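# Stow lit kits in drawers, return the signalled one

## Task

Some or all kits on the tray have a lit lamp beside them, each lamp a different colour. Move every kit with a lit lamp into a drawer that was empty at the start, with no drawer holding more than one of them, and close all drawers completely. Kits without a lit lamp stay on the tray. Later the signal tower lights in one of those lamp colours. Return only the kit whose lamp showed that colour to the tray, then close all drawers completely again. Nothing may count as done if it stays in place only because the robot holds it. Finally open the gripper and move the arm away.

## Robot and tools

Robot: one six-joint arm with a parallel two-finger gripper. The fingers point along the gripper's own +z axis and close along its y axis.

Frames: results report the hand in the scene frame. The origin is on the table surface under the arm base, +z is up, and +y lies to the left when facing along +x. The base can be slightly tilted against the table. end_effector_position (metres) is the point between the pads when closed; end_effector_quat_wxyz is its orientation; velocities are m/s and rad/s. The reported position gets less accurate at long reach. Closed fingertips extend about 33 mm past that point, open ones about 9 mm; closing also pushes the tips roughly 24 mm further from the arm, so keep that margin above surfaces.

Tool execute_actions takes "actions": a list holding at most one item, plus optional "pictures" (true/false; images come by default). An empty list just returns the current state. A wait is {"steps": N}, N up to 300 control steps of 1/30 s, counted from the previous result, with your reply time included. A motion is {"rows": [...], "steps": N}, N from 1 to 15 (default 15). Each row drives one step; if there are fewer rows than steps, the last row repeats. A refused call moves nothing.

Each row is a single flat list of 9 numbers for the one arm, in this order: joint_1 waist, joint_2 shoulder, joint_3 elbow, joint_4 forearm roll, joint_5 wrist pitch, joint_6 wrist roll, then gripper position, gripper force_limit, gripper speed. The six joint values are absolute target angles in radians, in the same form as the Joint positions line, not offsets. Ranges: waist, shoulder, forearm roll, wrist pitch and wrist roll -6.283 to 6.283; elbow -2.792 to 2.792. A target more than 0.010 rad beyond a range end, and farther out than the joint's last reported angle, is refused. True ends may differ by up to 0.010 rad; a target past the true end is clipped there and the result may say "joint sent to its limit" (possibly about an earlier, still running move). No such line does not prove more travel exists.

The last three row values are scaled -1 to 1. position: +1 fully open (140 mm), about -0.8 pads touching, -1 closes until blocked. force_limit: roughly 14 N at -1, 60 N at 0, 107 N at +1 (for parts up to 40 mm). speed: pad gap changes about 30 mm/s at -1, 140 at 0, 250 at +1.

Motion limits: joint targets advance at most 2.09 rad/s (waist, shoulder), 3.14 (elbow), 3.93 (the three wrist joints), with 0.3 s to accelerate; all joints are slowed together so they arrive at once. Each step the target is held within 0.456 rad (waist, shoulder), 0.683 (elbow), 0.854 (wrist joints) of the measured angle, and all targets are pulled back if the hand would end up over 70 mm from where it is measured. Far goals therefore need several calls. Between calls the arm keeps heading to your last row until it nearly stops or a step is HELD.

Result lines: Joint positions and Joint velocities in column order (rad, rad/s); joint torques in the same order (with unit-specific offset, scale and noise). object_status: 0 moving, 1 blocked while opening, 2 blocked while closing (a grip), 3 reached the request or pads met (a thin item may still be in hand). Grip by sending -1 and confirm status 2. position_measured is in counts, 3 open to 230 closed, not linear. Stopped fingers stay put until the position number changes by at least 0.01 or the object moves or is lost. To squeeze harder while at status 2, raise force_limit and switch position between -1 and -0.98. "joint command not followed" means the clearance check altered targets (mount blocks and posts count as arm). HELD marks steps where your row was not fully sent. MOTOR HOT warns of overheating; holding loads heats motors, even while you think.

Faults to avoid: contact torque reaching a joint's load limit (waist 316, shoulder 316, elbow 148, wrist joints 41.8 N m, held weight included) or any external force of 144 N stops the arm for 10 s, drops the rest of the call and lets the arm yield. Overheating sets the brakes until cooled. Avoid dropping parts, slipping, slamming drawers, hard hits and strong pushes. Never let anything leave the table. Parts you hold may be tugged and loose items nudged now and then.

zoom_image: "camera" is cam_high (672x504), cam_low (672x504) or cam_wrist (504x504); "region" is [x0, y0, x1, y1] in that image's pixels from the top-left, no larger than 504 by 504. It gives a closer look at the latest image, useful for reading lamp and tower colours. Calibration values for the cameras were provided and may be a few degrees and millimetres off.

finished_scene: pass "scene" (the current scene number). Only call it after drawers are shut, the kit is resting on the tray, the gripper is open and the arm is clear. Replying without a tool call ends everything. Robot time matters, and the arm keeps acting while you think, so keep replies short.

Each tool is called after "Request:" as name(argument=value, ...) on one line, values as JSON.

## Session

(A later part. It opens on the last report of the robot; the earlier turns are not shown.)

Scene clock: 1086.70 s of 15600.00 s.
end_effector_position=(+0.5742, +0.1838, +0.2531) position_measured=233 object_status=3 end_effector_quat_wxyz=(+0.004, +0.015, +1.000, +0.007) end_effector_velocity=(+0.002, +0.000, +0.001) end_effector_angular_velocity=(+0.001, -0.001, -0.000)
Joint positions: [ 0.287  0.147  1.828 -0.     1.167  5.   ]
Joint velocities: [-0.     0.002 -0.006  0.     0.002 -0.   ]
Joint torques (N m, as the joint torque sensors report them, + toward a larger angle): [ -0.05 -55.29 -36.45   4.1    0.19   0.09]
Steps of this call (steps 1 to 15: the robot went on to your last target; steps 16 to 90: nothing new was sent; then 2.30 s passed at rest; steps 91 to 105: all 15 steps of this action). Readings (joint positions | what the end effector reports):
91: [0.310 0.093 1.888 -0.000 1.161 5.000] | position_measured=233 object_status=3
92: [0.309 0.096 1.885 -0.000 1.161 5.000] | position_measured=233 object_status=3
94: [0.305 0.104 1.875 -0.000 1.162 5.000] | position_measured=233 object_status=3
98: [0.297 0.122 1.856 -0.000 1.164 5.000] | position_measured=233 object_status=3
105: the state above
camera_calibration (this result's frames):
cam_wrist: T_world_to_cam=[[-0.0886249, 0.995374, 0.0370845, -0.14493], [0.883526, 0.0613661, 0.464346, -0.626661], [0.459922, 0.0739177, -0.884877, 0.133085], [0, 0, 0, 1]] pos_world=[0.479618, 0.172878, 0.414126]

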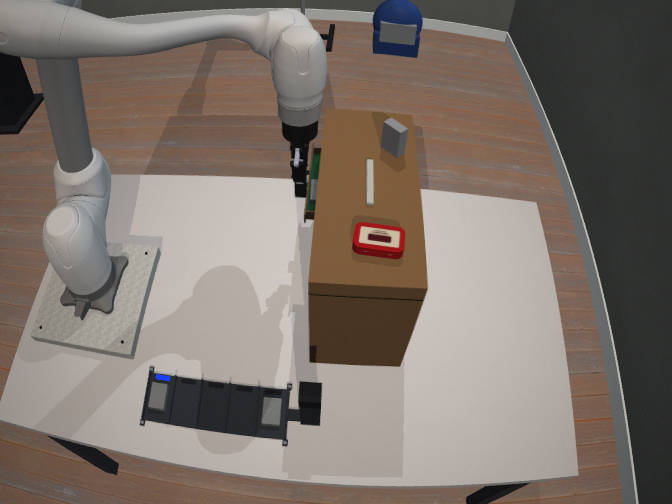

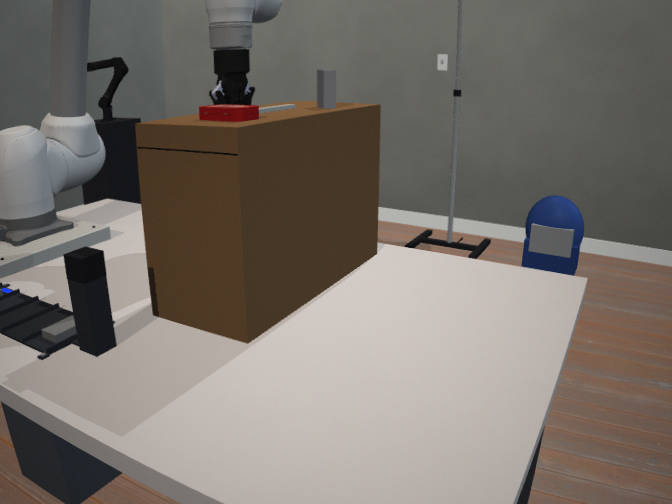

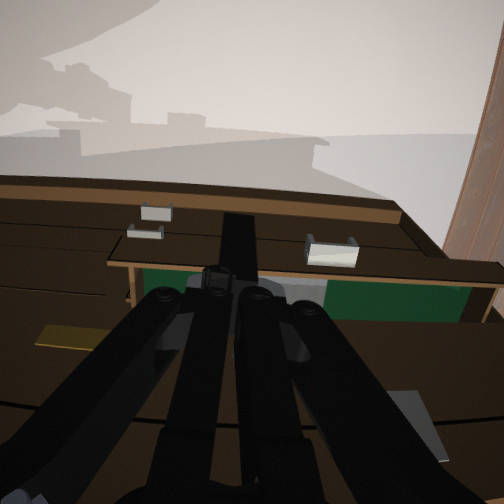

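Request:
execute_actions(actions=[{"rows":[[0.355,-0.10,2.0,0,1.2,5.0,-1,0,0]],"steps":15}], pictures=false)

Request:
execute_actions(actions=[{"rows":[[0.972,-0.3,2.3,-1.974,1.097,4.40,-1,0,0]],"steps":15}], pictures=false)

Request:
execute_actions(actions=[{"steps":25}], pictures=false)

Request:
execute_actions(actions=[{"rows":[[0.862,0.1335,2.585,-2.131,1.056,4.340,-1,0,0]],"steps":15}], pictures=false)

Request:
execute_actions(actions=[{"steps":15}])

Scene clock: 1094.93 s of 15600.00 s.
end_effector_position=(+0.4428, +0.1824, +0.2949) position_measured=233 object_status=3 end_effector_quat_wxyz=(+0.024, -0.019, +0.999, +0.014) end_effector_velocity=(-0.001, -0.000, -0.001) end_effector_angular_velocity=(-0.001, +0.003, +0.001)
Joint positions: [ 0.355 -0.1    2.     0.     1.2    5.   ]
Joint velocities: [ 0.001  0.001  0.002  0.     0.    -0.   ]
Joint torques (N m, as the joint torque sensors report them, + toward a larger angle): [ -2.23 -33.15 -40.56   4.33   0.24   0.01]
Steps of this call (steps 1 to 15: the robot went on to your last target; steps 16 to 90: nothing new was sent; then 4.73 s passed at rest; steps 91 to 105: all 15 steps of this action). Readings (joint positions | what the end effector reports):
91: [0.287 0.147 1.828 0.000 1.167 5.000] | position_measured=233 object_status=3
92: [0.287 0.144 1.830 0.000 1.167 5.000] | position_measured=233 object_status=3
94: [0.295 0.117 1.849 0.000 1.171 5.000] | position_measured=233 object_status=3
98: [0.326 0.004 1.927 0.000 1.186 5.000] | position_measured=233 object_status=3
105: the state above

Scene clock: 1095.43 s of 15600.00 s.
end_effector_position=(+0.4351, +0.1592, +0.3507) position_measured=233 object_status=3 end_effector_quat_wxyz=(+0.155, -0.598, +0.684, -0.388) end_effector_velocity=(+0.197, +0.149, +0.363) end_effector_angular_velocity=(-1.302, -1.110, +1.513)
Joint positions: [ 0.853 -0.261  2.242 -0.955  1.117  4.517]
Joint velocities: [ 0.625 -0.085  0.128 -1.786 -0.045 -0.259]
Joint torques (N m, as the joint torque sensors report them, + toward a larger angle): [-12.76  -1.91 -40.46   0.11   0.57   0.17]
Steps of this call (steps 1 to 15: all 15 steps of this action). Readings (joint positions | what the end effector reports):
1: [0.355 -0.100 2.000 0.000 1.200 5.000] | position_measured=233 object_status=3
2: [0.358 -0.101 2.002 -0.005 1.200 4.996] | position_measured=233 object_status=3
4: [0.386 -0.113 2.020 -0.058 1.193 4.960] | position_measured=233 object_status=3
8: [0.534 -0.178 2.116 -0.336 1.160 4.767] | position_measured=233 object_status=3
15: the state above

Scene clock: 1096.27 s of 15600.00 s.
end_effector_position=(+0.4886, +0.2654, +0.5948) position_measured=233 object_status=3 end_effector_quat_wxyz=(-0.250, +0.614, -0.237, +0.711) end_effector_velocity=(-0.000, +0.001, +0.001) end_effector_angular_velocity=(-0.001, -0.001, +0.003)
Joint positions: [ 0.972 -0.3    2.3   -1.974  1.097  4.4  ]
Joint velocities: [ 0.001 -0.    -0.    -0.003 -0.002 -0.   ]
Joint torques (N m, as the joint torque sensors report them, + toward a larger angle): [ -1.12  -7.53 -37.42  -3.39   1.66   0.17]
Steps of this call (steps 1 to 25: the robot went on to your last target). Readings (joint positions | what the end effector reports):
1: [0.871 -0.264 2.246 -1.015 1.116 4.509] | position_measured=233 object_status=3
2: [0.880 -0.267 2.250 -1.074 1.114 4.500] | position_measured=233 object_status=3
4: [0.889 -0.271 2.257 -1.189 1.112 4.486] | position_measured=233 object_status=3
8: [0.913 -0.280 2.269 -1.412 1.108 4.461] | position_measured=233 object_status=3
25: the state above

Scene clock: 1096.77 s of 15600.00 s.
end_effector_position=(+0.5195, +0.2765, +0.3716) position_measured=233 object_status=3 end_effector_quat_wxyz=(-0.100, +0.722, -0.113, +0.675) end_effector_velocity=(+0.007, -0.060, -0.520) end_effector_angular_velocity=(-0.906, +0.548, +0.045)
Joint positions: [ 0.91  -0.054  2.462 -2.063  1.074  4.366]
Joint velocities: [-0.148  0.58   0.381 -0.208 -0.053 -0.079]
Joint torques (N m, as the joint torque sensors report them, + toward a larger angle): [ -1.97 -19.88 -27.93  -2.74   2.57   0.41]
Steps of this call (steps 1 to 15: all 15 steps of this action). Readings (joint positions | what the end effector reports):
1: [0.972 -0.300 2.300 -1.974 1.097 4.400] | position_measured=233 object_status=3
2: [0.972 -0.297 2.302 -1.975 1.097 4.400] | position_measured=233 object_status=3
4: [0.965 -0.270 2.320 -1.985 1.094 4.396] | position_measured=233 object_status=3
8: [0.945 -0.190 2.372 -2.014 1.087 4.385] | position_measured=233 object_status=3
15: the state above

Scene clock: 1097.27 s of 15600.00 s.
end_effector_position=(+0.5043, +0.2397, +0.2113) position_measured=233 object_status=3 end_effector_quat_wxyz=(+0.006, +0.791, -0.018, +0.612) end_effector_velocity=(-0.001, -0.000, -0.002) end_effector_angular_velocity=(-0.002, +0.003, +0.000)
Joint positions: [ 0.862  0.133  2.585 -2.131  1.056  4.34 ]
Joint velocities: [ 0.     0.001  0.001 -0.    -0.001  0.   ]
Joint torques (N m, as the joint torque sensors report them, + toward a larger angle): [ -1.5  -30.57 -16.33  -1.76   2.51   0.23]
Steps of this call (steps 1 to 15: the robot went on to your last target). Readings (joint positions | what the end effector reports):
1: [0.905 -0.034 2.475 -2.070 1.072 4.363] | position_measured=233 object_status=3
2: [0.900 -0.014 2.488 -2.077 1.070 4.360] | position_measured=233 object_status=3
4: [0.890 0.025 2.514 -2.092 1.066 4.355] | position_measured=233 object_status=3
8: [0.870 0.104 2.566 -2.120 1.059 4.344] | position_measured=233 object_status=3
15: the state above
camera_calibration (this result's frames):
cam_wrist: T_world_to_cam=[[-0.0275081, -0.993658, 0.109029, 0.225554], [-0.667494, -0.062932, -0.741951, 0.517895], [0.744107, -0.093186, -0.661529, -0.0263369], [0, 0, 0, 1]] pos_world=[0.371494, 0.254262, 0.342238]

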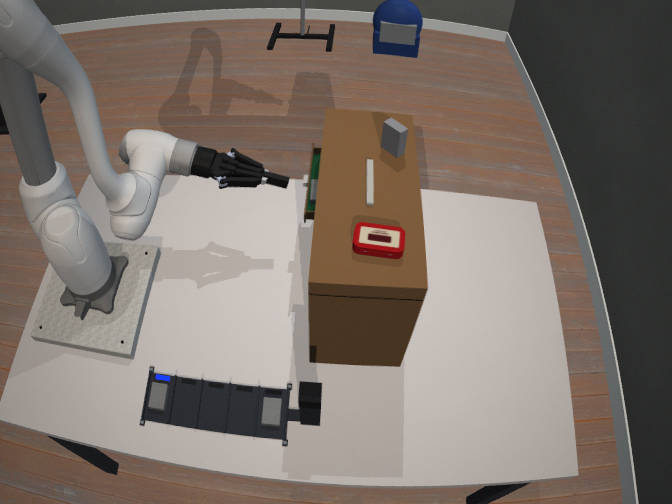

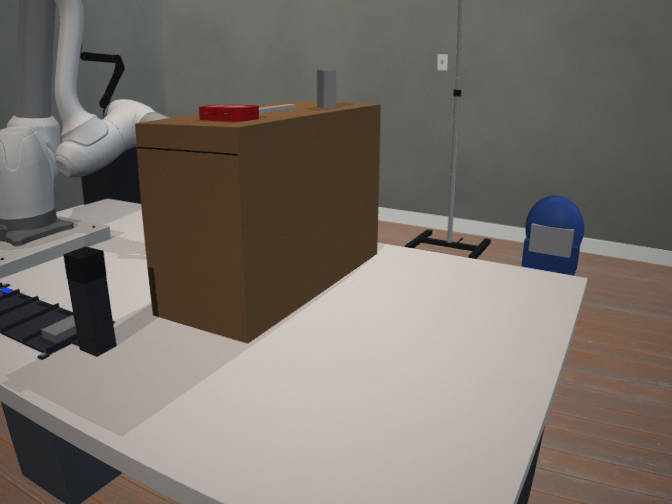

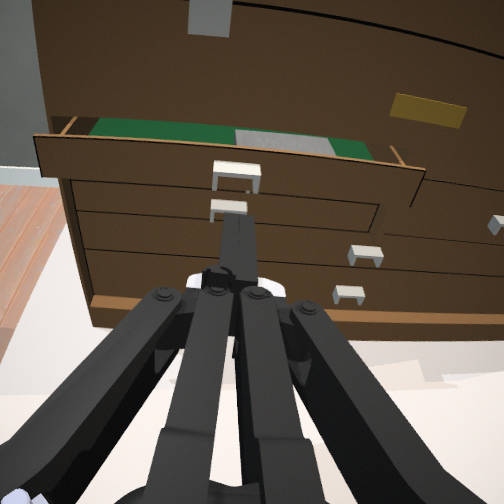

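Request:
execute_actions(actions=[{"rows":[[0.862,0.1335,2.585,-2.131,1.056,4.340,-0.25,0,0],[0.862,0.1335,2.585,-2.131,1.056,4.340,-0.25,0,0],[0.862,0.1335,2.585,-2.131,1.056,4.340,-0.25,0,0],[0.862,0.1335,2.585,-2.131,1.056,4.340,-0.25,0,0],[0.862,0.1335,2.585,-2.131,1.056,4.340,-0.25,0,0],[0.862,0.1335,2.585,-2.131,1.056,4.340,-0.25,0,0],[0.804,0.1555,2.558,-2.189,1.034,4.344,-0.25,0,0],[0.804,0.1555,2.558,-2.189,1.034,4.344,-0.25,0,0],[0.804,0.1555,2.558,-2.189,1.034,4.344,-0.25,0,0],[0.804,0.1555,2.558,-2.189,1.034,4.344,-0.25,0,0],[0.775,0.168,2.539,-2.217,1.021,4.349,-0.25,0,0]],"steps":15}])

Scene clock: 1102.87 s of 15600.00 s.
end_effector_position=(+0.5452, +0.2408, +0.2113) position_measured=160 object_status=0 end_effector_quat_wxyz=(+0.008, +0.791, -0.016, +0.612) end_effector_velocity=(+0.023, -0.002, -0.000) end_effector_angular_velocity=(+0.003, +0.002, -0.006)
Joint positions: [ 0.776  0.168  2.539 -2.216  1.021  4.349]
Joint velocities: [-0.049  0.018 -0.026 -0.042 -0.022  0.008]
Joint torques (N m, as the joint torque sensors report them, + toward a larger angle): [  6.5  -46.15  -8.9   -0.4    2.65   0.05]
Steps of this call (steps 1 to 15: the robot went on to your last target; steps 16 to 90: nothing new was sent; then 2.10 s passed at rest; steps 91 to 105: all 15 steps of this action). Readings (joint positions | what the end effector reports):
91: [0.862 0.134 2.585 -2.131 1.056 4.340] | position_measured=233 object_status=0
92: [0.862 0.134 2.585 -2.131 1.056 4.340] | position_measured=233 object_status=0
94: [0.862 0.134 2.585 -2.131 1.056 4.340] | position_measured=215 object_status=0
98: [0.859 0.135 2.584 -2.134 1.055 4.340] | position_measured=185 object_status=0
105: the state above
camera_calibration (this result's frames):
cam_wrist: T_world_to_cam=[[-0.0270239, -0.993197, 0.113266, 0.226524], [-0.666701, -0.0665186, -0.742351, 0.545834], [0.744835, -0.0955757, -0.660368, -0.0566929], [0, 0, 0, 1]] pos_world=[0.412257, 0.255872, 0.342105]

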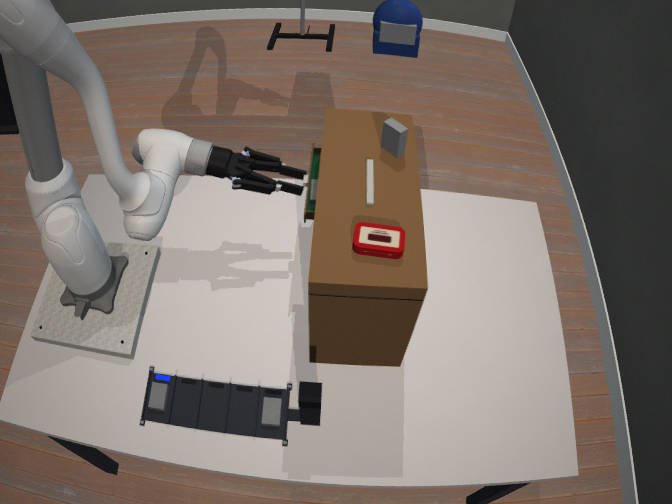

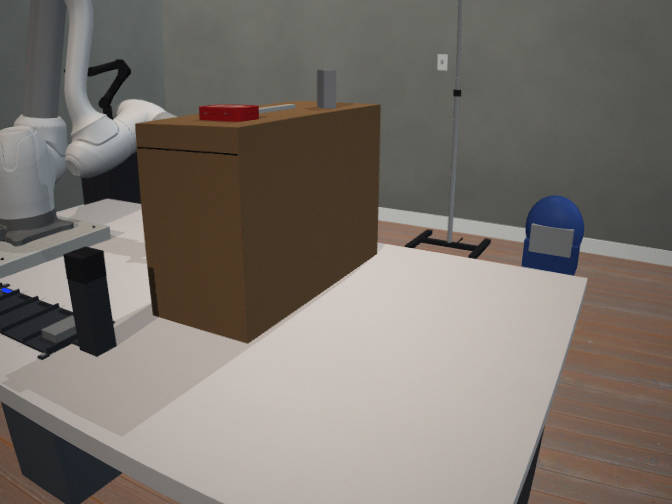

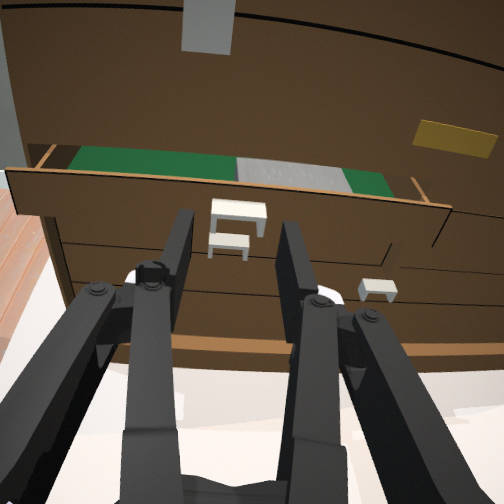

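Request:
execute_actions(actions=[{"rows":[[0.762,0.174,2.530,-2.230,1.015,4.351,-0.25,0,0],[0.749,0.179,2.522,-2.243,1.009,4.354,-0.25,0,0],[0.736,0.184,2.514,-2.256,1.003,4.356,-0.25,0,0],[0.723,0.190,2.505,-2.268,0.997,4.358,-0.25,0,0],[0.710,0.195,2.497,-2.281,0.991,4.361,-0.25,0,0],[0.710,0.195,2.497,-2.281,0.991,4.361,-0.25,0,0],[0.704,0.198,2.493,-2.287,0.988,4.362,-0.25,0,0],[0.704,0.198,2.493,-2.287,0.988,4.362,-0.25,0,0],[0.698,0.201,2.489,-2.293,0.985,4.363,-0.25,0,0],[0.698,0.201,2.489,-2.293,0.985,4.363,-0.25,0,0],[0.694,0.203,2.4866,-2.297,0.983,4.364,-0.25,0,0],[0.694,0.203,2.4866,-2.297,0.983,4.364,-0.25,0,0],[0.690,0.205,2.484,-2.301,0.981,4.364,-0.25,0,0]],"steps":15}])

Scene clock: 1109.67 s of 15600.00 s.
end_effector_position=(+0.5909, +0.2406, +0.2118) position_measured=160 object_status=3 end_effector_quat_wxyz=(+0.006, +0.791, -0.017, +0.612) end_effector_velocity=(+0.018, -0.001, -0.002) end_effector_angular_velocity=(-0.003, +0.004, -0.000)
Joint positions: [ 0.691  0.205  2.485 -2.3    0.981  4.364]
Joint velocities: [-0.033  0.017 -0.023 -0.03  -0.018  0.001]
Joint torques (N m, as the joint torque sensors report them, + toward a larger angle): [  2.48 -42.13 -14.93  -1.42   2.1    0.12]
Steps of this call (steps 1 to 15: the robot went on to your last target; steps 16 to 90: nothing new was sent; then 3.30 s passed at rest; steps 91 to 105: all 15 steps of this action). Readings (joint positions | what the end effector reports):
91: [0.775 0.168 2.539 -2.217 1.021 4.349] | position_measured=160 object_status=3
92: [0.772 0.169 2.537 -2.220 1.020 4.349] | position_measured=160 object_status=3
94: [0.753 0.177 2.525 -2.239 1.011 4.353] | position_measured=160 object_status=3
98: [0.711 0.195 2.497 -2.280 0.991 4.361] | position_measured=160 object_status=3
105: the state above
camera_calibration (this result's frames):
cam_wrist: T_world_to_cam=[[-0.0265898, -0.993617, 0.109626, 0.228089], [-0.66658, -0.0641009, -0.742672, 0.576057], [0.744959, -0.092822, -0.660621, -0.0911888], [0, 0, 0, 1]] pos_world=[0.457985, 0.255095, 0.342576]

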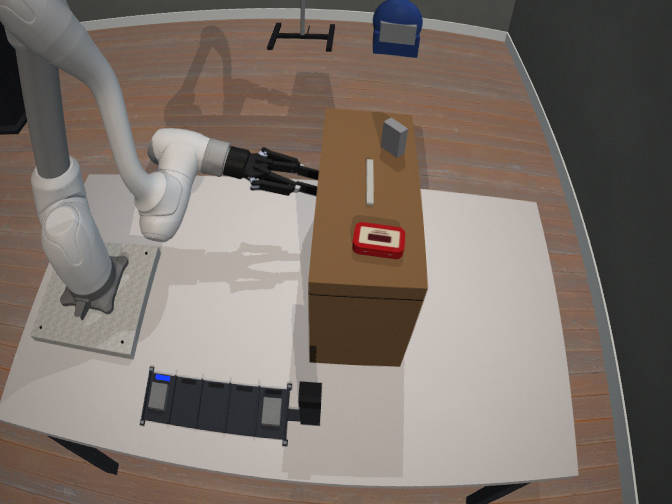

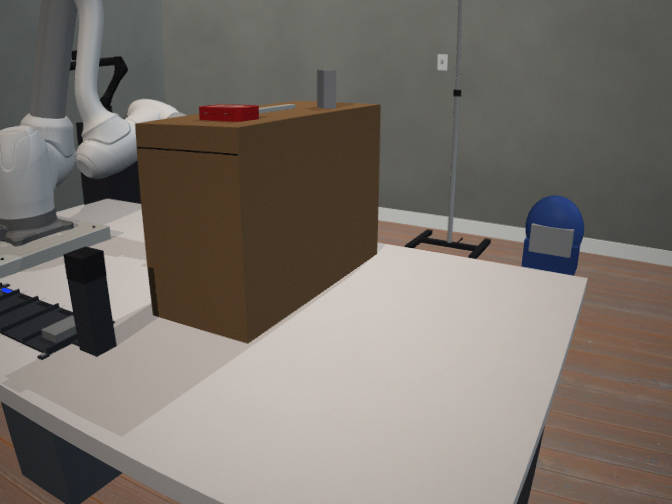

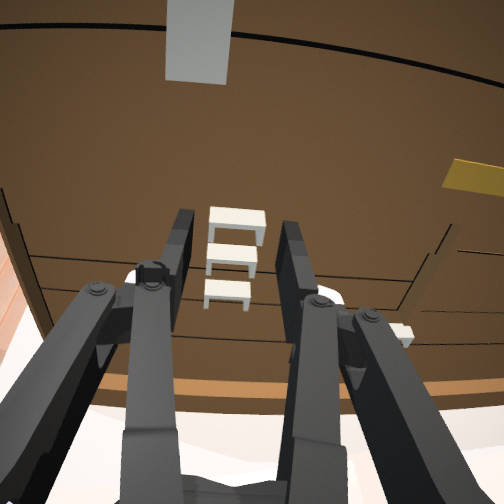

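Continue in 0.7 mm increments until load.

Request:
execute_actions(actions=[{"rows":[[0.688,0.206,2.4827,-2.303,0.980,4.365,-0.25,0,0],[0.688,0.206,2.4827,-2.303,0.980,4.365,-0.25,0,0],[0.688,0.206,2.4827,-2.303,0.980,4.365,-0.25,0,0],[0.686,0.207,2.4814,-2.305,0.979,4.365,-0.25,0,0],[0.686,0.207,2.4814,-2.305,0.979,4.365,-0.25,0,0],[0.686,0.207,2.4814,-2.305,0.979,4.365,-0.25,0,0],[0.684,0.208,2.480,-2.307,0.978,4.365,-0.25,0,0],[0.684,0.208,2.480,-2.307,0.978,4.365,-0.25,0,0],[0.684,0.208,2.480,-2.307,0.978,4.365,-0.25,0,0],[0.682,0.209,2.4788,-2.309,0.977,4.366,-0.25,0,0]],"steps":15}], pictures=false)

Scene clock: 1114.53 s of 15600.00 s.
end_effector_position=(+0.5958, +0.2402, +0.2113) position_measured=160 object_status=3 end_effector_quat_wxyz=(+0.006, +0.791, -0.017, +0.612) end_effector_velocity=(-0.000, +0.001, +0.000) end_effector_angular_velocity=(+0.000, -0.000, +0.001)
Joint positions: [ 0.682  0.209  2.479 -2.309  0.977  4.366]
Joint velocities: [ 0.001  0.    -0.    -0.001  0.     0.   ]
Joint torques (N m, as the joint torque sensors report them, + toward a larger angle): [ -1.19 -38.37 -18.52  -1.66   2.53   0.14]
Steps of this call (steps 1 to 15: the robot went on to your last target; steps 16 to 90: nothing new was sent; then 1.37 s passed at rest; steps 91 to 105: all 15 steps of this action). Readings (joint positions | what the end effector reports):
91: [0.690 0.205 2.484 -2.301 0.981 4.364] | position_measured=160 object_status=3
92: [0.689 0.205 2.483 -2.302 0.981 4.364] | position_measured=160 object_status=3
94: [0.688 0.206 2.483 -2.303 0.980 4.365] | position_measured=160 object_status=3
98: [0.685 0.207 2.481 -2.306 0.979 4.365] | position_measured=160 object_status=3
105: the state above

Request:
execute_actions(actions=[{"rows":[[0.680,0.210,2.4775,-2.311,0.976,4.366,-0.25,0,0],[0.680,0.210,2.4775,-2.311,0.976,4.366,-0.25,0,0],[0.680,0.210,2.4775,-2.311,0.976,4.366,-0.25,0,0],[0.678,0.211,2.4762,-2.313,0.975,4.366,-0.25,0,0],[0.678,0.211,2.4762,-2.313,0.975,4.366,-0.25,0,0],[0.678,0.211,2.4762,-2.313,0.975,4.366,-0.25,0,0],[0.676,0.212,2.4749,-2.315,0.974,4.367,-0.25,0,0],[0.676,0.212,2.4749,-2.315,0.974,4.367,-0.25,0,0],[0.676,0.212,2.4749,-2.315,0.974,4.367,-0.25,0,0],[0.674,0.213,2.4736,-2.317,0.973,4.367,-0.25,0,0]],"steps":13}])

Scene clock: 1119.70 s of 15600.00 s.
end_effector_position=(+0.6001, +0.2399, +0.2109) position_measured=160 object_status=3 end_effector_quat_wxyz=(+0.006, +0.791, -0.017, +0.612) end_effector_velocity=(+0.002, -0.001, -0.001) end_effector_angular_velocity=(+0.000, +0.002, -0.001)
Joint positions: [ 0.674  0.213  2.474 -2.317  0.973  4.367]
Joint velocities: [-0.005  0.002 -0.003 -0.003 -0.003  0.001]
Joint torques (N m, as the joint torque sensors report them, + toward a larger angle): [-10.15 -30.12 -22.28   0.86   1.47   0.13]
Steps of this call (steps 1 to 15: the robot went on to your last target; steps 16 to 90: nothing new was sent; then 1.73 s passed at rest; steps 91 to 103: all 13 steps of this action). Readings (joint positions | what the end effector reports):
91: [0.682 0.209 2.479 -2.309 0.977 4.366] | position_measured=160 object_status=3
92: [0.681 0.209 2.478 -2.310 0.977 4.366] | position_measured=160 object_status=3
94: [0.680 0.210 2.478 -2.311 0.976 4.366] | position_measured=160 object_status=3
98: [0.677 0.211 2.476 -2.314 0.975 4.366] | position_measured=160 object_status=3
103: the state above
camera_calibration (this result's frames):
cam_wrist: T_world_to_cam=[[-0.0260916, -0.993579, 0.110089, 0.227327], [-0.667525, -0.0646593, -0.741774, 0.582008], [0.74413, -0.0928411, -0.661552, -0.097907], [0, 0, 0, 1]] pos_world=[0.467292, 0.25441, 0.341922]

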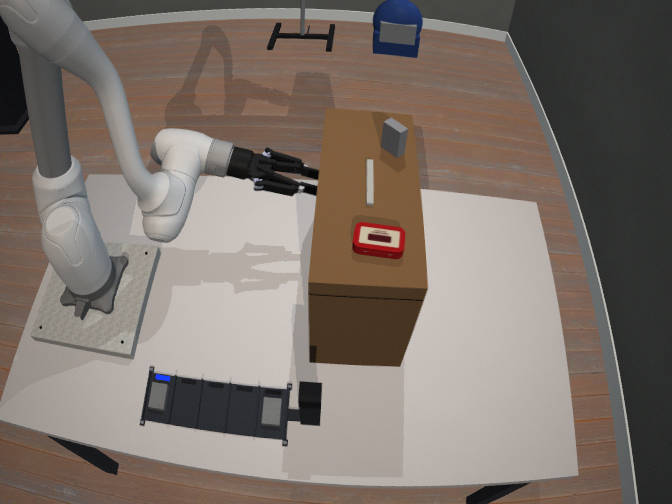

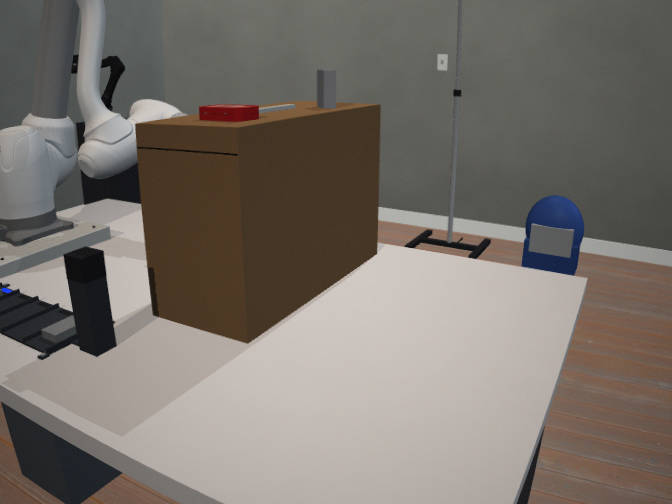

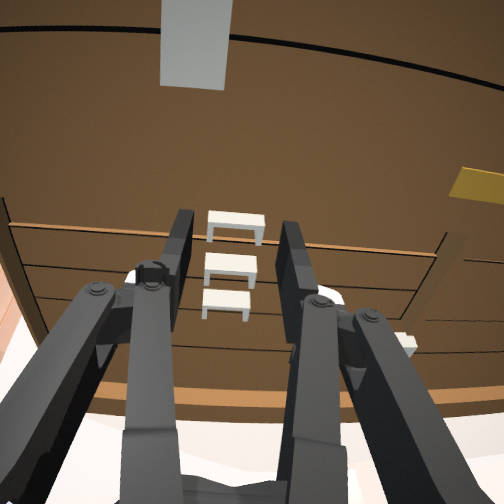

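Request:
execute_actions(actions=[{"rows":[[0.723,0.190,2.505,-2.268,0.997,4.358,-0.25,0,0],[0.723,0.190,2.505,-2.268,0.997,4.358,-0.25,0,0],[0.723,0.190,2.505,-2.268,0.997,4.358,-0.25,0,0],[0.723,0.190,2.505,-2.268,0.997,4.358,-0.25,0,0],[0.723,0.190,2.505,-2.268,0.997,4.358,-0.25,0,0],[0.723,0.190,2.505,-2.268,0.997,4.358,-0.25,0,0],[0.723,0.260,2.522,-2.316,1.050,4.439,-0.25,0,0]],"steps":15}], pictures=false)

Request:
execute_actions(actions=[{"rows":[[0.717,0.2625,2.518,-2.322,1.047,4.440,-0.25,0,0],[0.717,0.2625,2.518,-2.322,1.047,4.440,-0.25,0,0],[0.710,0.265,2.514,-2.329,1.044,4.442,-0.25,0,0],[0.710,0.265,2.514,-2.329,1.044,4.442,-0.25,0,0],[0.704,0.268,2.510,-2.335,1.041,4.443,-0.25,0,0],[0.704,0.268,2.510,-2.335,1.041,4.443,-0.25,0,0],[0.698,0.271,2.506,-2.341,1.038,4.444,-0.25,0,0]],"steps":12}])

Scene clock: 1130.20 s of 15600.00 s.
end_effector_position=(+0.5719, +0.2429, +0.1829) position_measured=160 object_status=3 end_effector_quat_wxyz=(+0.003, +0.791, -0.015, +0.612) end_effector_velocity=(-0.000, +0.001, +0.000) end_effector_angular_velocity=(+0.002, -0.001, +0.002)
Joint positions: [ 0.723  0.26   2.522 -2.316  1.05   4.439]
Joint velocities: [ 0.001  0.    -0.    -0.002  0.001  0.003]
Joint torques (N m, as the joint torque sensors report them, + toward a larger angle): [ -1.99 -39.85 -14.68  -1.62   2.47   0.1 ]
Steps of this call (steps 1 to 15: the robot went on to your last target; steps 16 to 90: nothing new was sent; then 7.00 s passed at rest; steps 91 to 105: all 15 steps of this action). Readings (joint positions | what the end effector reports):
91: [0.674 0.213 2.474 -2.317 0.973 4.367] | position_measured=160 object_status=3
92: [0.677 0.212 2.475 -2.314 0.974 4.367] | position_measured=160 object_status=3
94: [0.702 0.200 2.492 -2.288 0.987 4.362] | position_measured=160 object_status=3
98: [0.723 0.193 2.505 -2.270 0.999 4.362] | position_measured=160 object_status=3
105: the state above

Scene clock: 1130.60 s of 15600.00 s.
end_effector_position=(+0.5851, +0.2426, +0.1815) position_measured=160 object_status=3 end_effector_quat_wxyz=(+0.002, +0.792, -0.015, +0.611) end_effector_velocity=(+0.001, -0.001, +0.001) end_effector_angular_velocity=(+0.001, -0.003, -0.002)
Joint positions: [ 0.698  0.271  2.506 -2.341  1.038  4.444]
Joint velocities: [-0.003 -0.001 -0.001 -0.002  0.001  0.   ]
Joint torques (N m, as the joint torque sensors report them, + toward a larger angle): [  0.27 -41.33 -14.99  -1.64   2.7    0.22]
Steps of this call (steps 1 to 12: all 12 steps of this action). Readings (joint positions | what the end effector reports):
1: [0.723 0.260 2.522 -2.316 1.050 4.439] | position_measured=160 object_status=3
2: [0.721 0.261 2.521 -2.318 1.050 4.439] | position_measured=160 object_status=3
4: [0.715 0.263 2.517 -2.324 1.046 4.441] | position_measured=160 object_status=3
8: [0.702 0.269 2.509 -2.337 1.040 4.443] | position_measured=160 object_status=3
12: the state above
camera_calibration (this result's frames):
cam_wrist: T_world_to_cam=[[-0.0187975, -0.994228, 0.105627, 0.229547], [-0.668231, -0.066091, -0.741012, 0.551009], [0.743716, -0.0845122, -0.663132, -0.107484], [0, 0, 0, 1]] pos_world=[0.452454, 0.255555, 0.312782]

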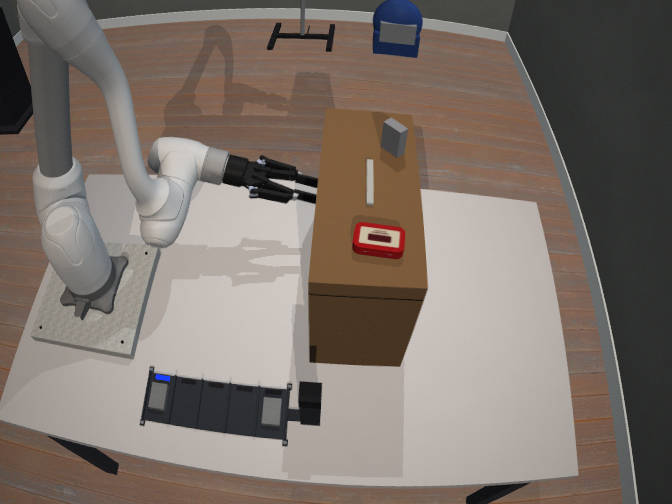

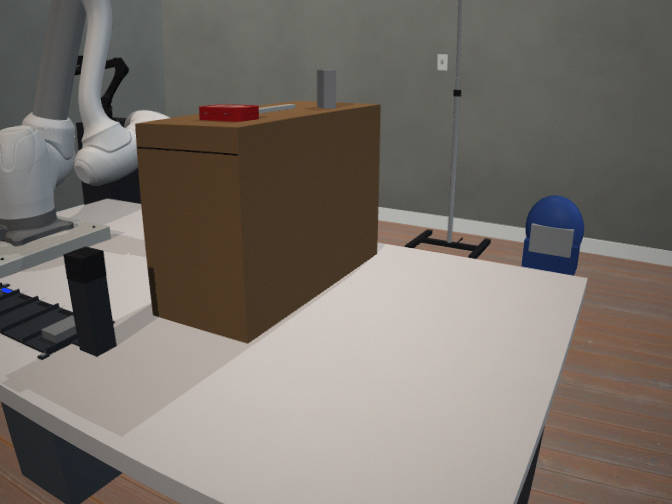

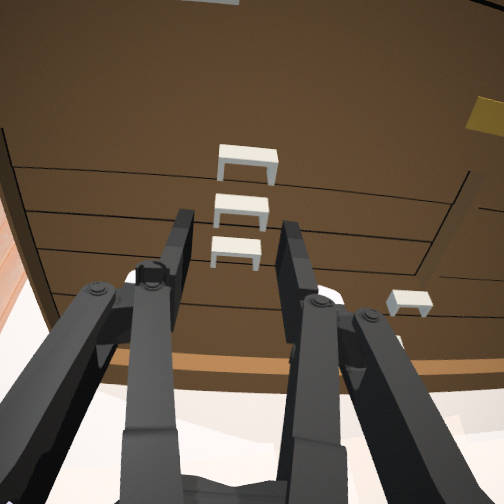

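Request:
execute_actions(actions=[])

Scene clock: 1145.63 s of 15600.00 s.
end_effector_position=(+0.5852, +0.2426, +0.1815) position_measured=160 object_status=3 end_effector_quat_wxyz=(+0.002, +0.792, -0.015, +0.611) end_effector_velocity=(-0.000, +0.000, +0.000) end_effector_angular_velocity=(-0.000, -0.001, -0.000)
Joint positions: [ 0.698  0.271  2.506 -2.341  1.038  4.444]
Joint velocities: [ 0.001  0.    -0.     0.001  0.002  0.   ]
Joint torques (N m, as the joint torque sensors report them, + toward a larger angle): [ -1.4  -41.56 -15.01  -1.64   2.56   0.08]
Steps of this call (steps 1 to 15: the robot went on to your last target; steps 16 to 90: nothing new was sent; then 12.03 s passed at rest). Readings (joint positions | what the end effector reports):
1: [0.698 0.271 2.506 -2.341 1.038 4.444] | position_measured=160 object_status=3
2: [0.698 0.271 2.506 -2.341 1.038 4.444] | position_measured=160 object_status=3
4: [0.698 0.271 2.506 -2.341 1.038 4.444] | position_measured=160 object_status=3
8: [0.698 0.271 2.506 -2.341 1.038 4.444] | position_measured=160 object_status=3
90: the state above
The arm was judged still, so your last target was given up. Only a new action makes it travel on or press farther. Fingers that are still opening or closing keep moving.
camera_calibration (this result's frames):
cam_wrist: T_world_to_cam=[[-0.018831, -0.994228, 0.105621, 0.229554], [-0.668227, -0.0660646, -0.741018, 0.551039], [0.743719, -0.0845326, -0.663126, -0.107526], [0, 0, 0, 1]] pos_world=[0.452511, 0.255544, 0.312781]

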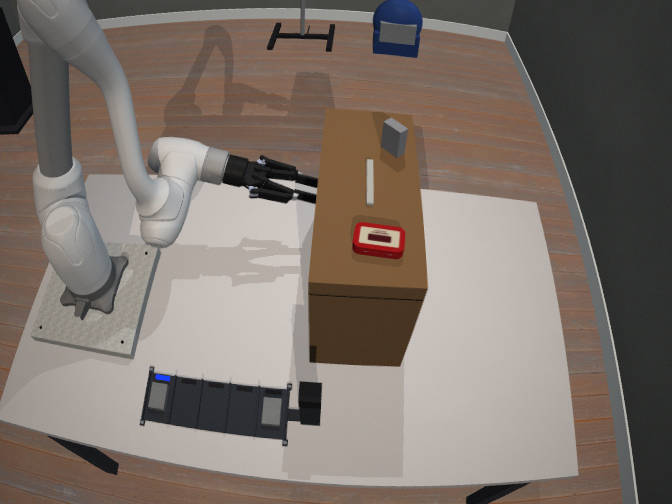

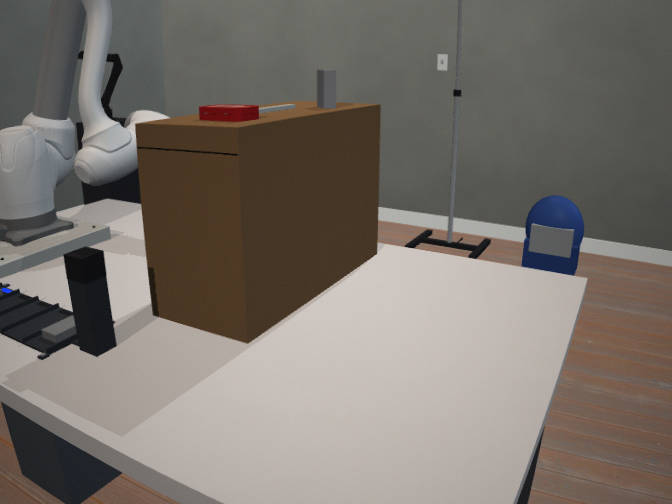

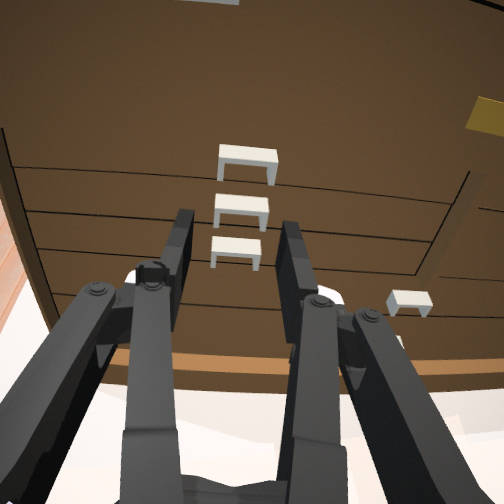

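Request:
execute_actions(actions=[{"rows":[[0.692,0.274,2.502,-2.335,1.035,4.445,-0.25,-0.2,0]],"steps":12}])

Request:
execute_actions(actions=[{"rows":[[0.685,0.277,2.498,-2.328,1.032,4.446,-0.25,-0.2,0]],"steps":12}])

Scene clock: 1149.30 s of 15600.00 s.
end_effector_position=(+0.5881, +0.2392, +0.1801) position_measured=160 object_status=3 end_effector_quat_wxyz=(+0.004, +0.793, -0.021, +0.609) end_effector_velocity=(+0.000, -0.000, +0.000) end_effector_angular_velocity=(-0.000, -0.000, -0.001)
Joint positions: [ 0.692  0.274  2.502 -2.335  1.035  4.445]
Joint velocities: [-0.    -0.     0.     0.001  0.    -0.   ]
Joint torques (N m, as the joint torque sensors report them, + toward a larger angle): [ -1.37 -41.94 -15.46  -1.7    2.76   0.17]
Steps of this call (steps 1 to 90: nothing new was sent; then 0.27 s passed at rest; steps 91 to 102: all 12 steps of this action). Readings (joint positions | what the end effector reports):
91: [0.698 0.271 2.506 -2.341 1.038 4.444] | position_measured=160 object_status=3
92: [0.696 0.272 2.505 -2.340 1.037 4.444] | position_measured=160 object_status=3
94: [0.692 0.274 2.502 -2.336 1.035 4.445] | position_measured=160 object_status=3
98: [0.692 0.274 2.502 -2.335 1.035 4.445] | position_measured=160 object_status=3
102: the state above
camera_calibration (this result's frames):
cam_wrist: T_world_to_cam=[[-0.0294008, -0.994342, 0.102076, 0.233268], [-0.671526, -0.0559935, -0.738862, 0.550847], [0.740398, -0.0902698, -0.66608, -0.107104], [0, 0, 0, 1]] pos_world=[0.456065, 0.253124, 0.311849]

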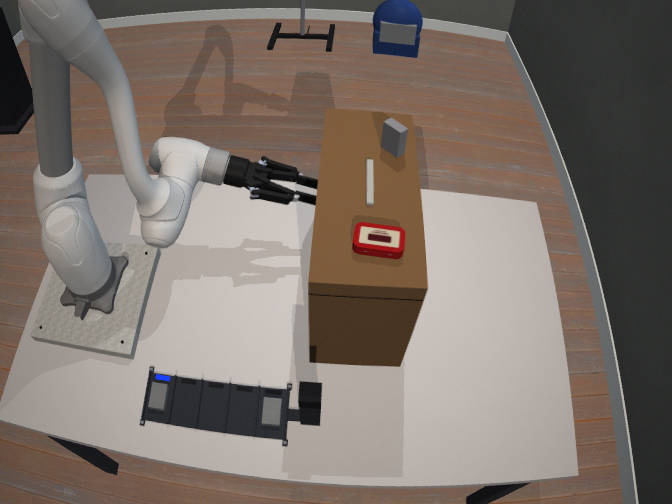

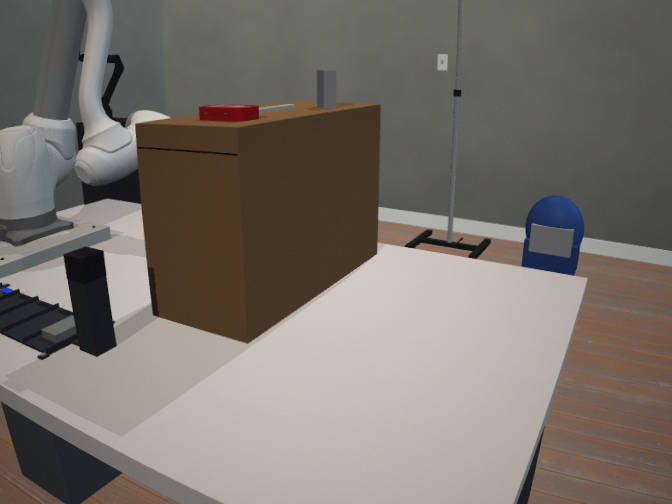

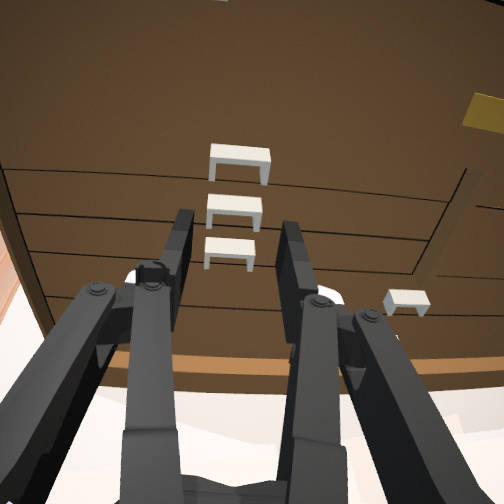

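Scene clock: 1149.70 s of 15600.00 s.
end_effector_position=(+0.5912, +0.2349, +0.1785) position_measured=160 object_status=3 end_effector_quat_wxyz=(+0.007, +0.794, -0.027, +0.608) end_effector_velocity=(+0.000, -0.000, -0.000) end_effector_angular_velocity=(-0.001, +0.001, +0.001)
Joint positions: [ 0.685  0.277  2.498 -2.328  1.032  4.446]
Joint velocities: [-0.001 -0.    -0.    -0.    -0.001 -0.001]
Joint torques (N m, as the joint torque sensors report them, + toward a larger angle): [ -1.7  -41.76 -15.1   -1.73   2.55   0.12]
Steps of this call (steps 1 to 12: all 12 steps of this action). Readings (joint positions | what the end effector reports):
1: [0.692 0.274 2.502 -2.335 1.035 4.445] | position_measured=160 object_status=3
2: [0.690 0.275 2.501 -2.332 1.034 4.445] | position_measured=160 object_status=3
4: [0.685 0.277 2.498 -2.328 1.032 4.446] | position_measured=160 object_status=3
8: [0.685 0.277 2.498 -2.328 1.032 4.446] | position_measured=160 object_status=3
12: the state above
camera_calibration (this result's frames):
cam_wrist: T_world_to_cam=[[-0.0418966, -0.994281, 0.0982338, 0.237317], [-0.67496, -0.0443262, -0.736521, 0.550428], [0.736663, -0.0971617, -0.669243, -0.106435], [0, 0, 0, 1]] pos_world=[0.459867, 0.250016, 0.310858]

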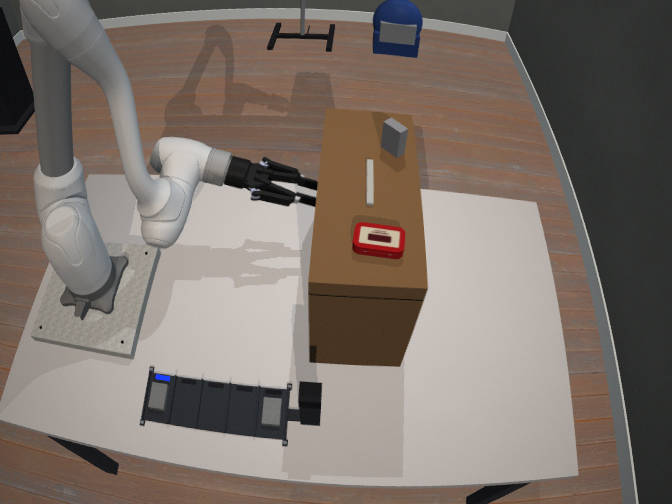

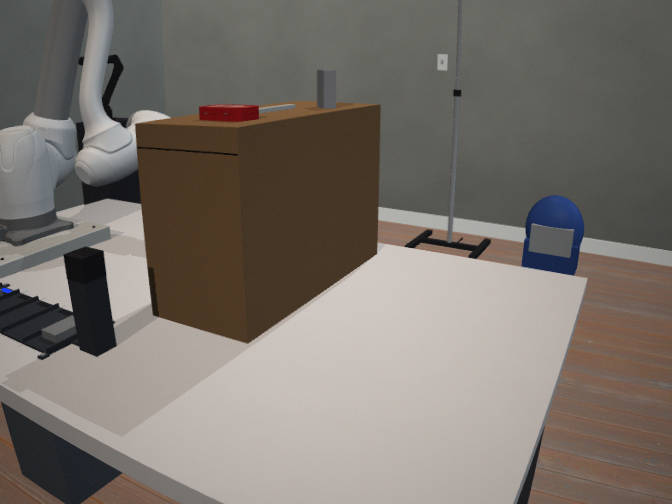

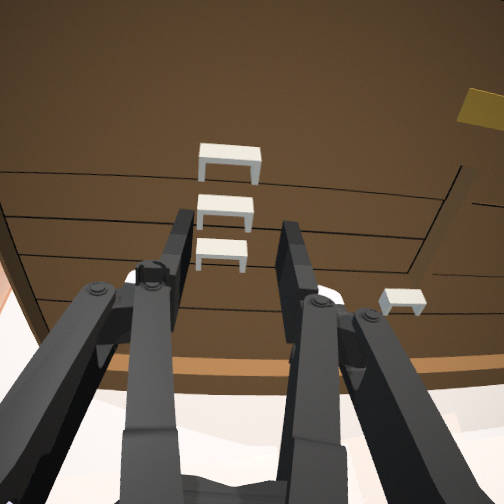

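Request:
execute_actions(actions=[{"rows":[[0.690,0.276,2.4997,-2.351,1.033,4.446,-0.25,-0.2,0]],"steps":12}])

Scene clock: 1153.83 s of 15600.00 s.
end_effector_position=(+0.5900, +0.2433, +0.1805) position_measured=160 object_status=3 end_effector_quat_wxyz=(+0.001, +0.792, -0.015, +0.610) end_effector_velocity=(-0.000, +0.000, -0.001) end_effector_angular_velocity=(-0.000, +0.001, +0.000)
Joint positions: [ 0.69   0.276  2.5   -2.351  1.033  4.446]
Joint velocities: [0.001 0.001 0.    0.    0.    0.001]
Joint torques (N m, as the joint torque sensors report them, + toward a larger angle): [ -2.4  -42.95 -14.81  -1.74   2.7    0.14]
Steps of this call (steps 1 to 15: the robot went on to your last target; steps 16 to 90: nothing new was sent; then 0.73 s passed at rest; steps 91 to 102: all 12 steps of this action). Readings (joint positions | what the end effector reports):
91: [0.685 0.277 2.498 -2.328 1.032 4.446] | position_measured=160 object_status=3
92: [0.686 0.277 2.498 -2.333 1.032 4.446] | position_measured=160 object_status=3
94: [0.689 0.276 2.499 -2.349 1.032 4.446] | position_measured=160 object_status=3
98: [0.690 0.276 2.500 -2.351 1.033 4.446] | position_measured=160 object_status=3
102: the state above
camera_calibration (this result's frames):
cam_wrist: T_world_to_cam=[[-0.0166665, -0.994305, 0.105265, 0.229341], [-0.669207, -0.0671289, -0.740037, 0.554221], [0.742889, -0.0827778, -0.664277, -0.111461], [0, 0, 0, 1]] pos_world=[0.457514, 0.256013, 0.311962]

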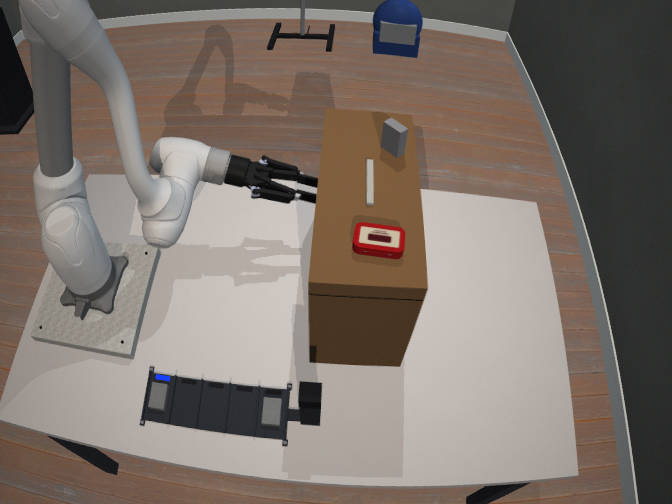

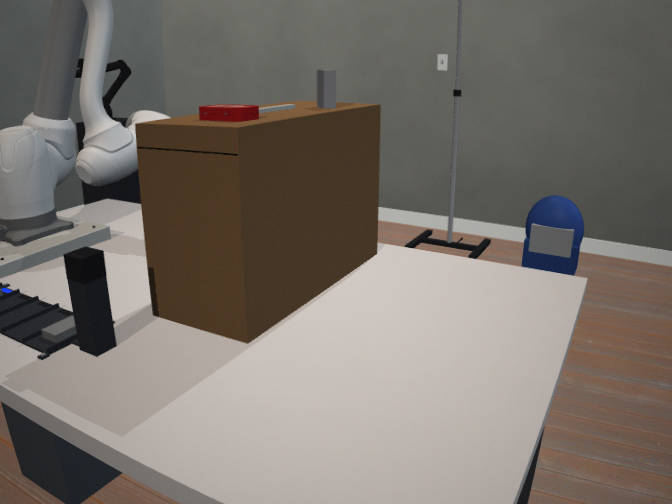

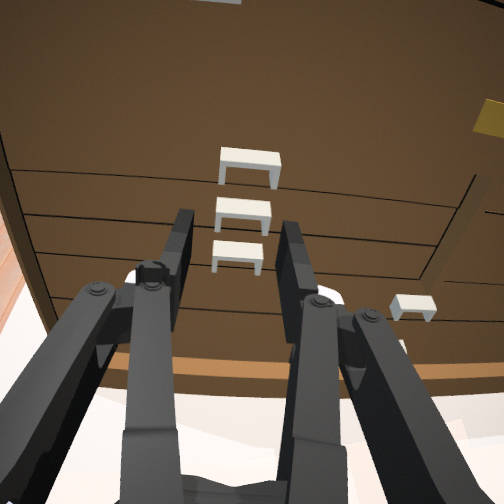

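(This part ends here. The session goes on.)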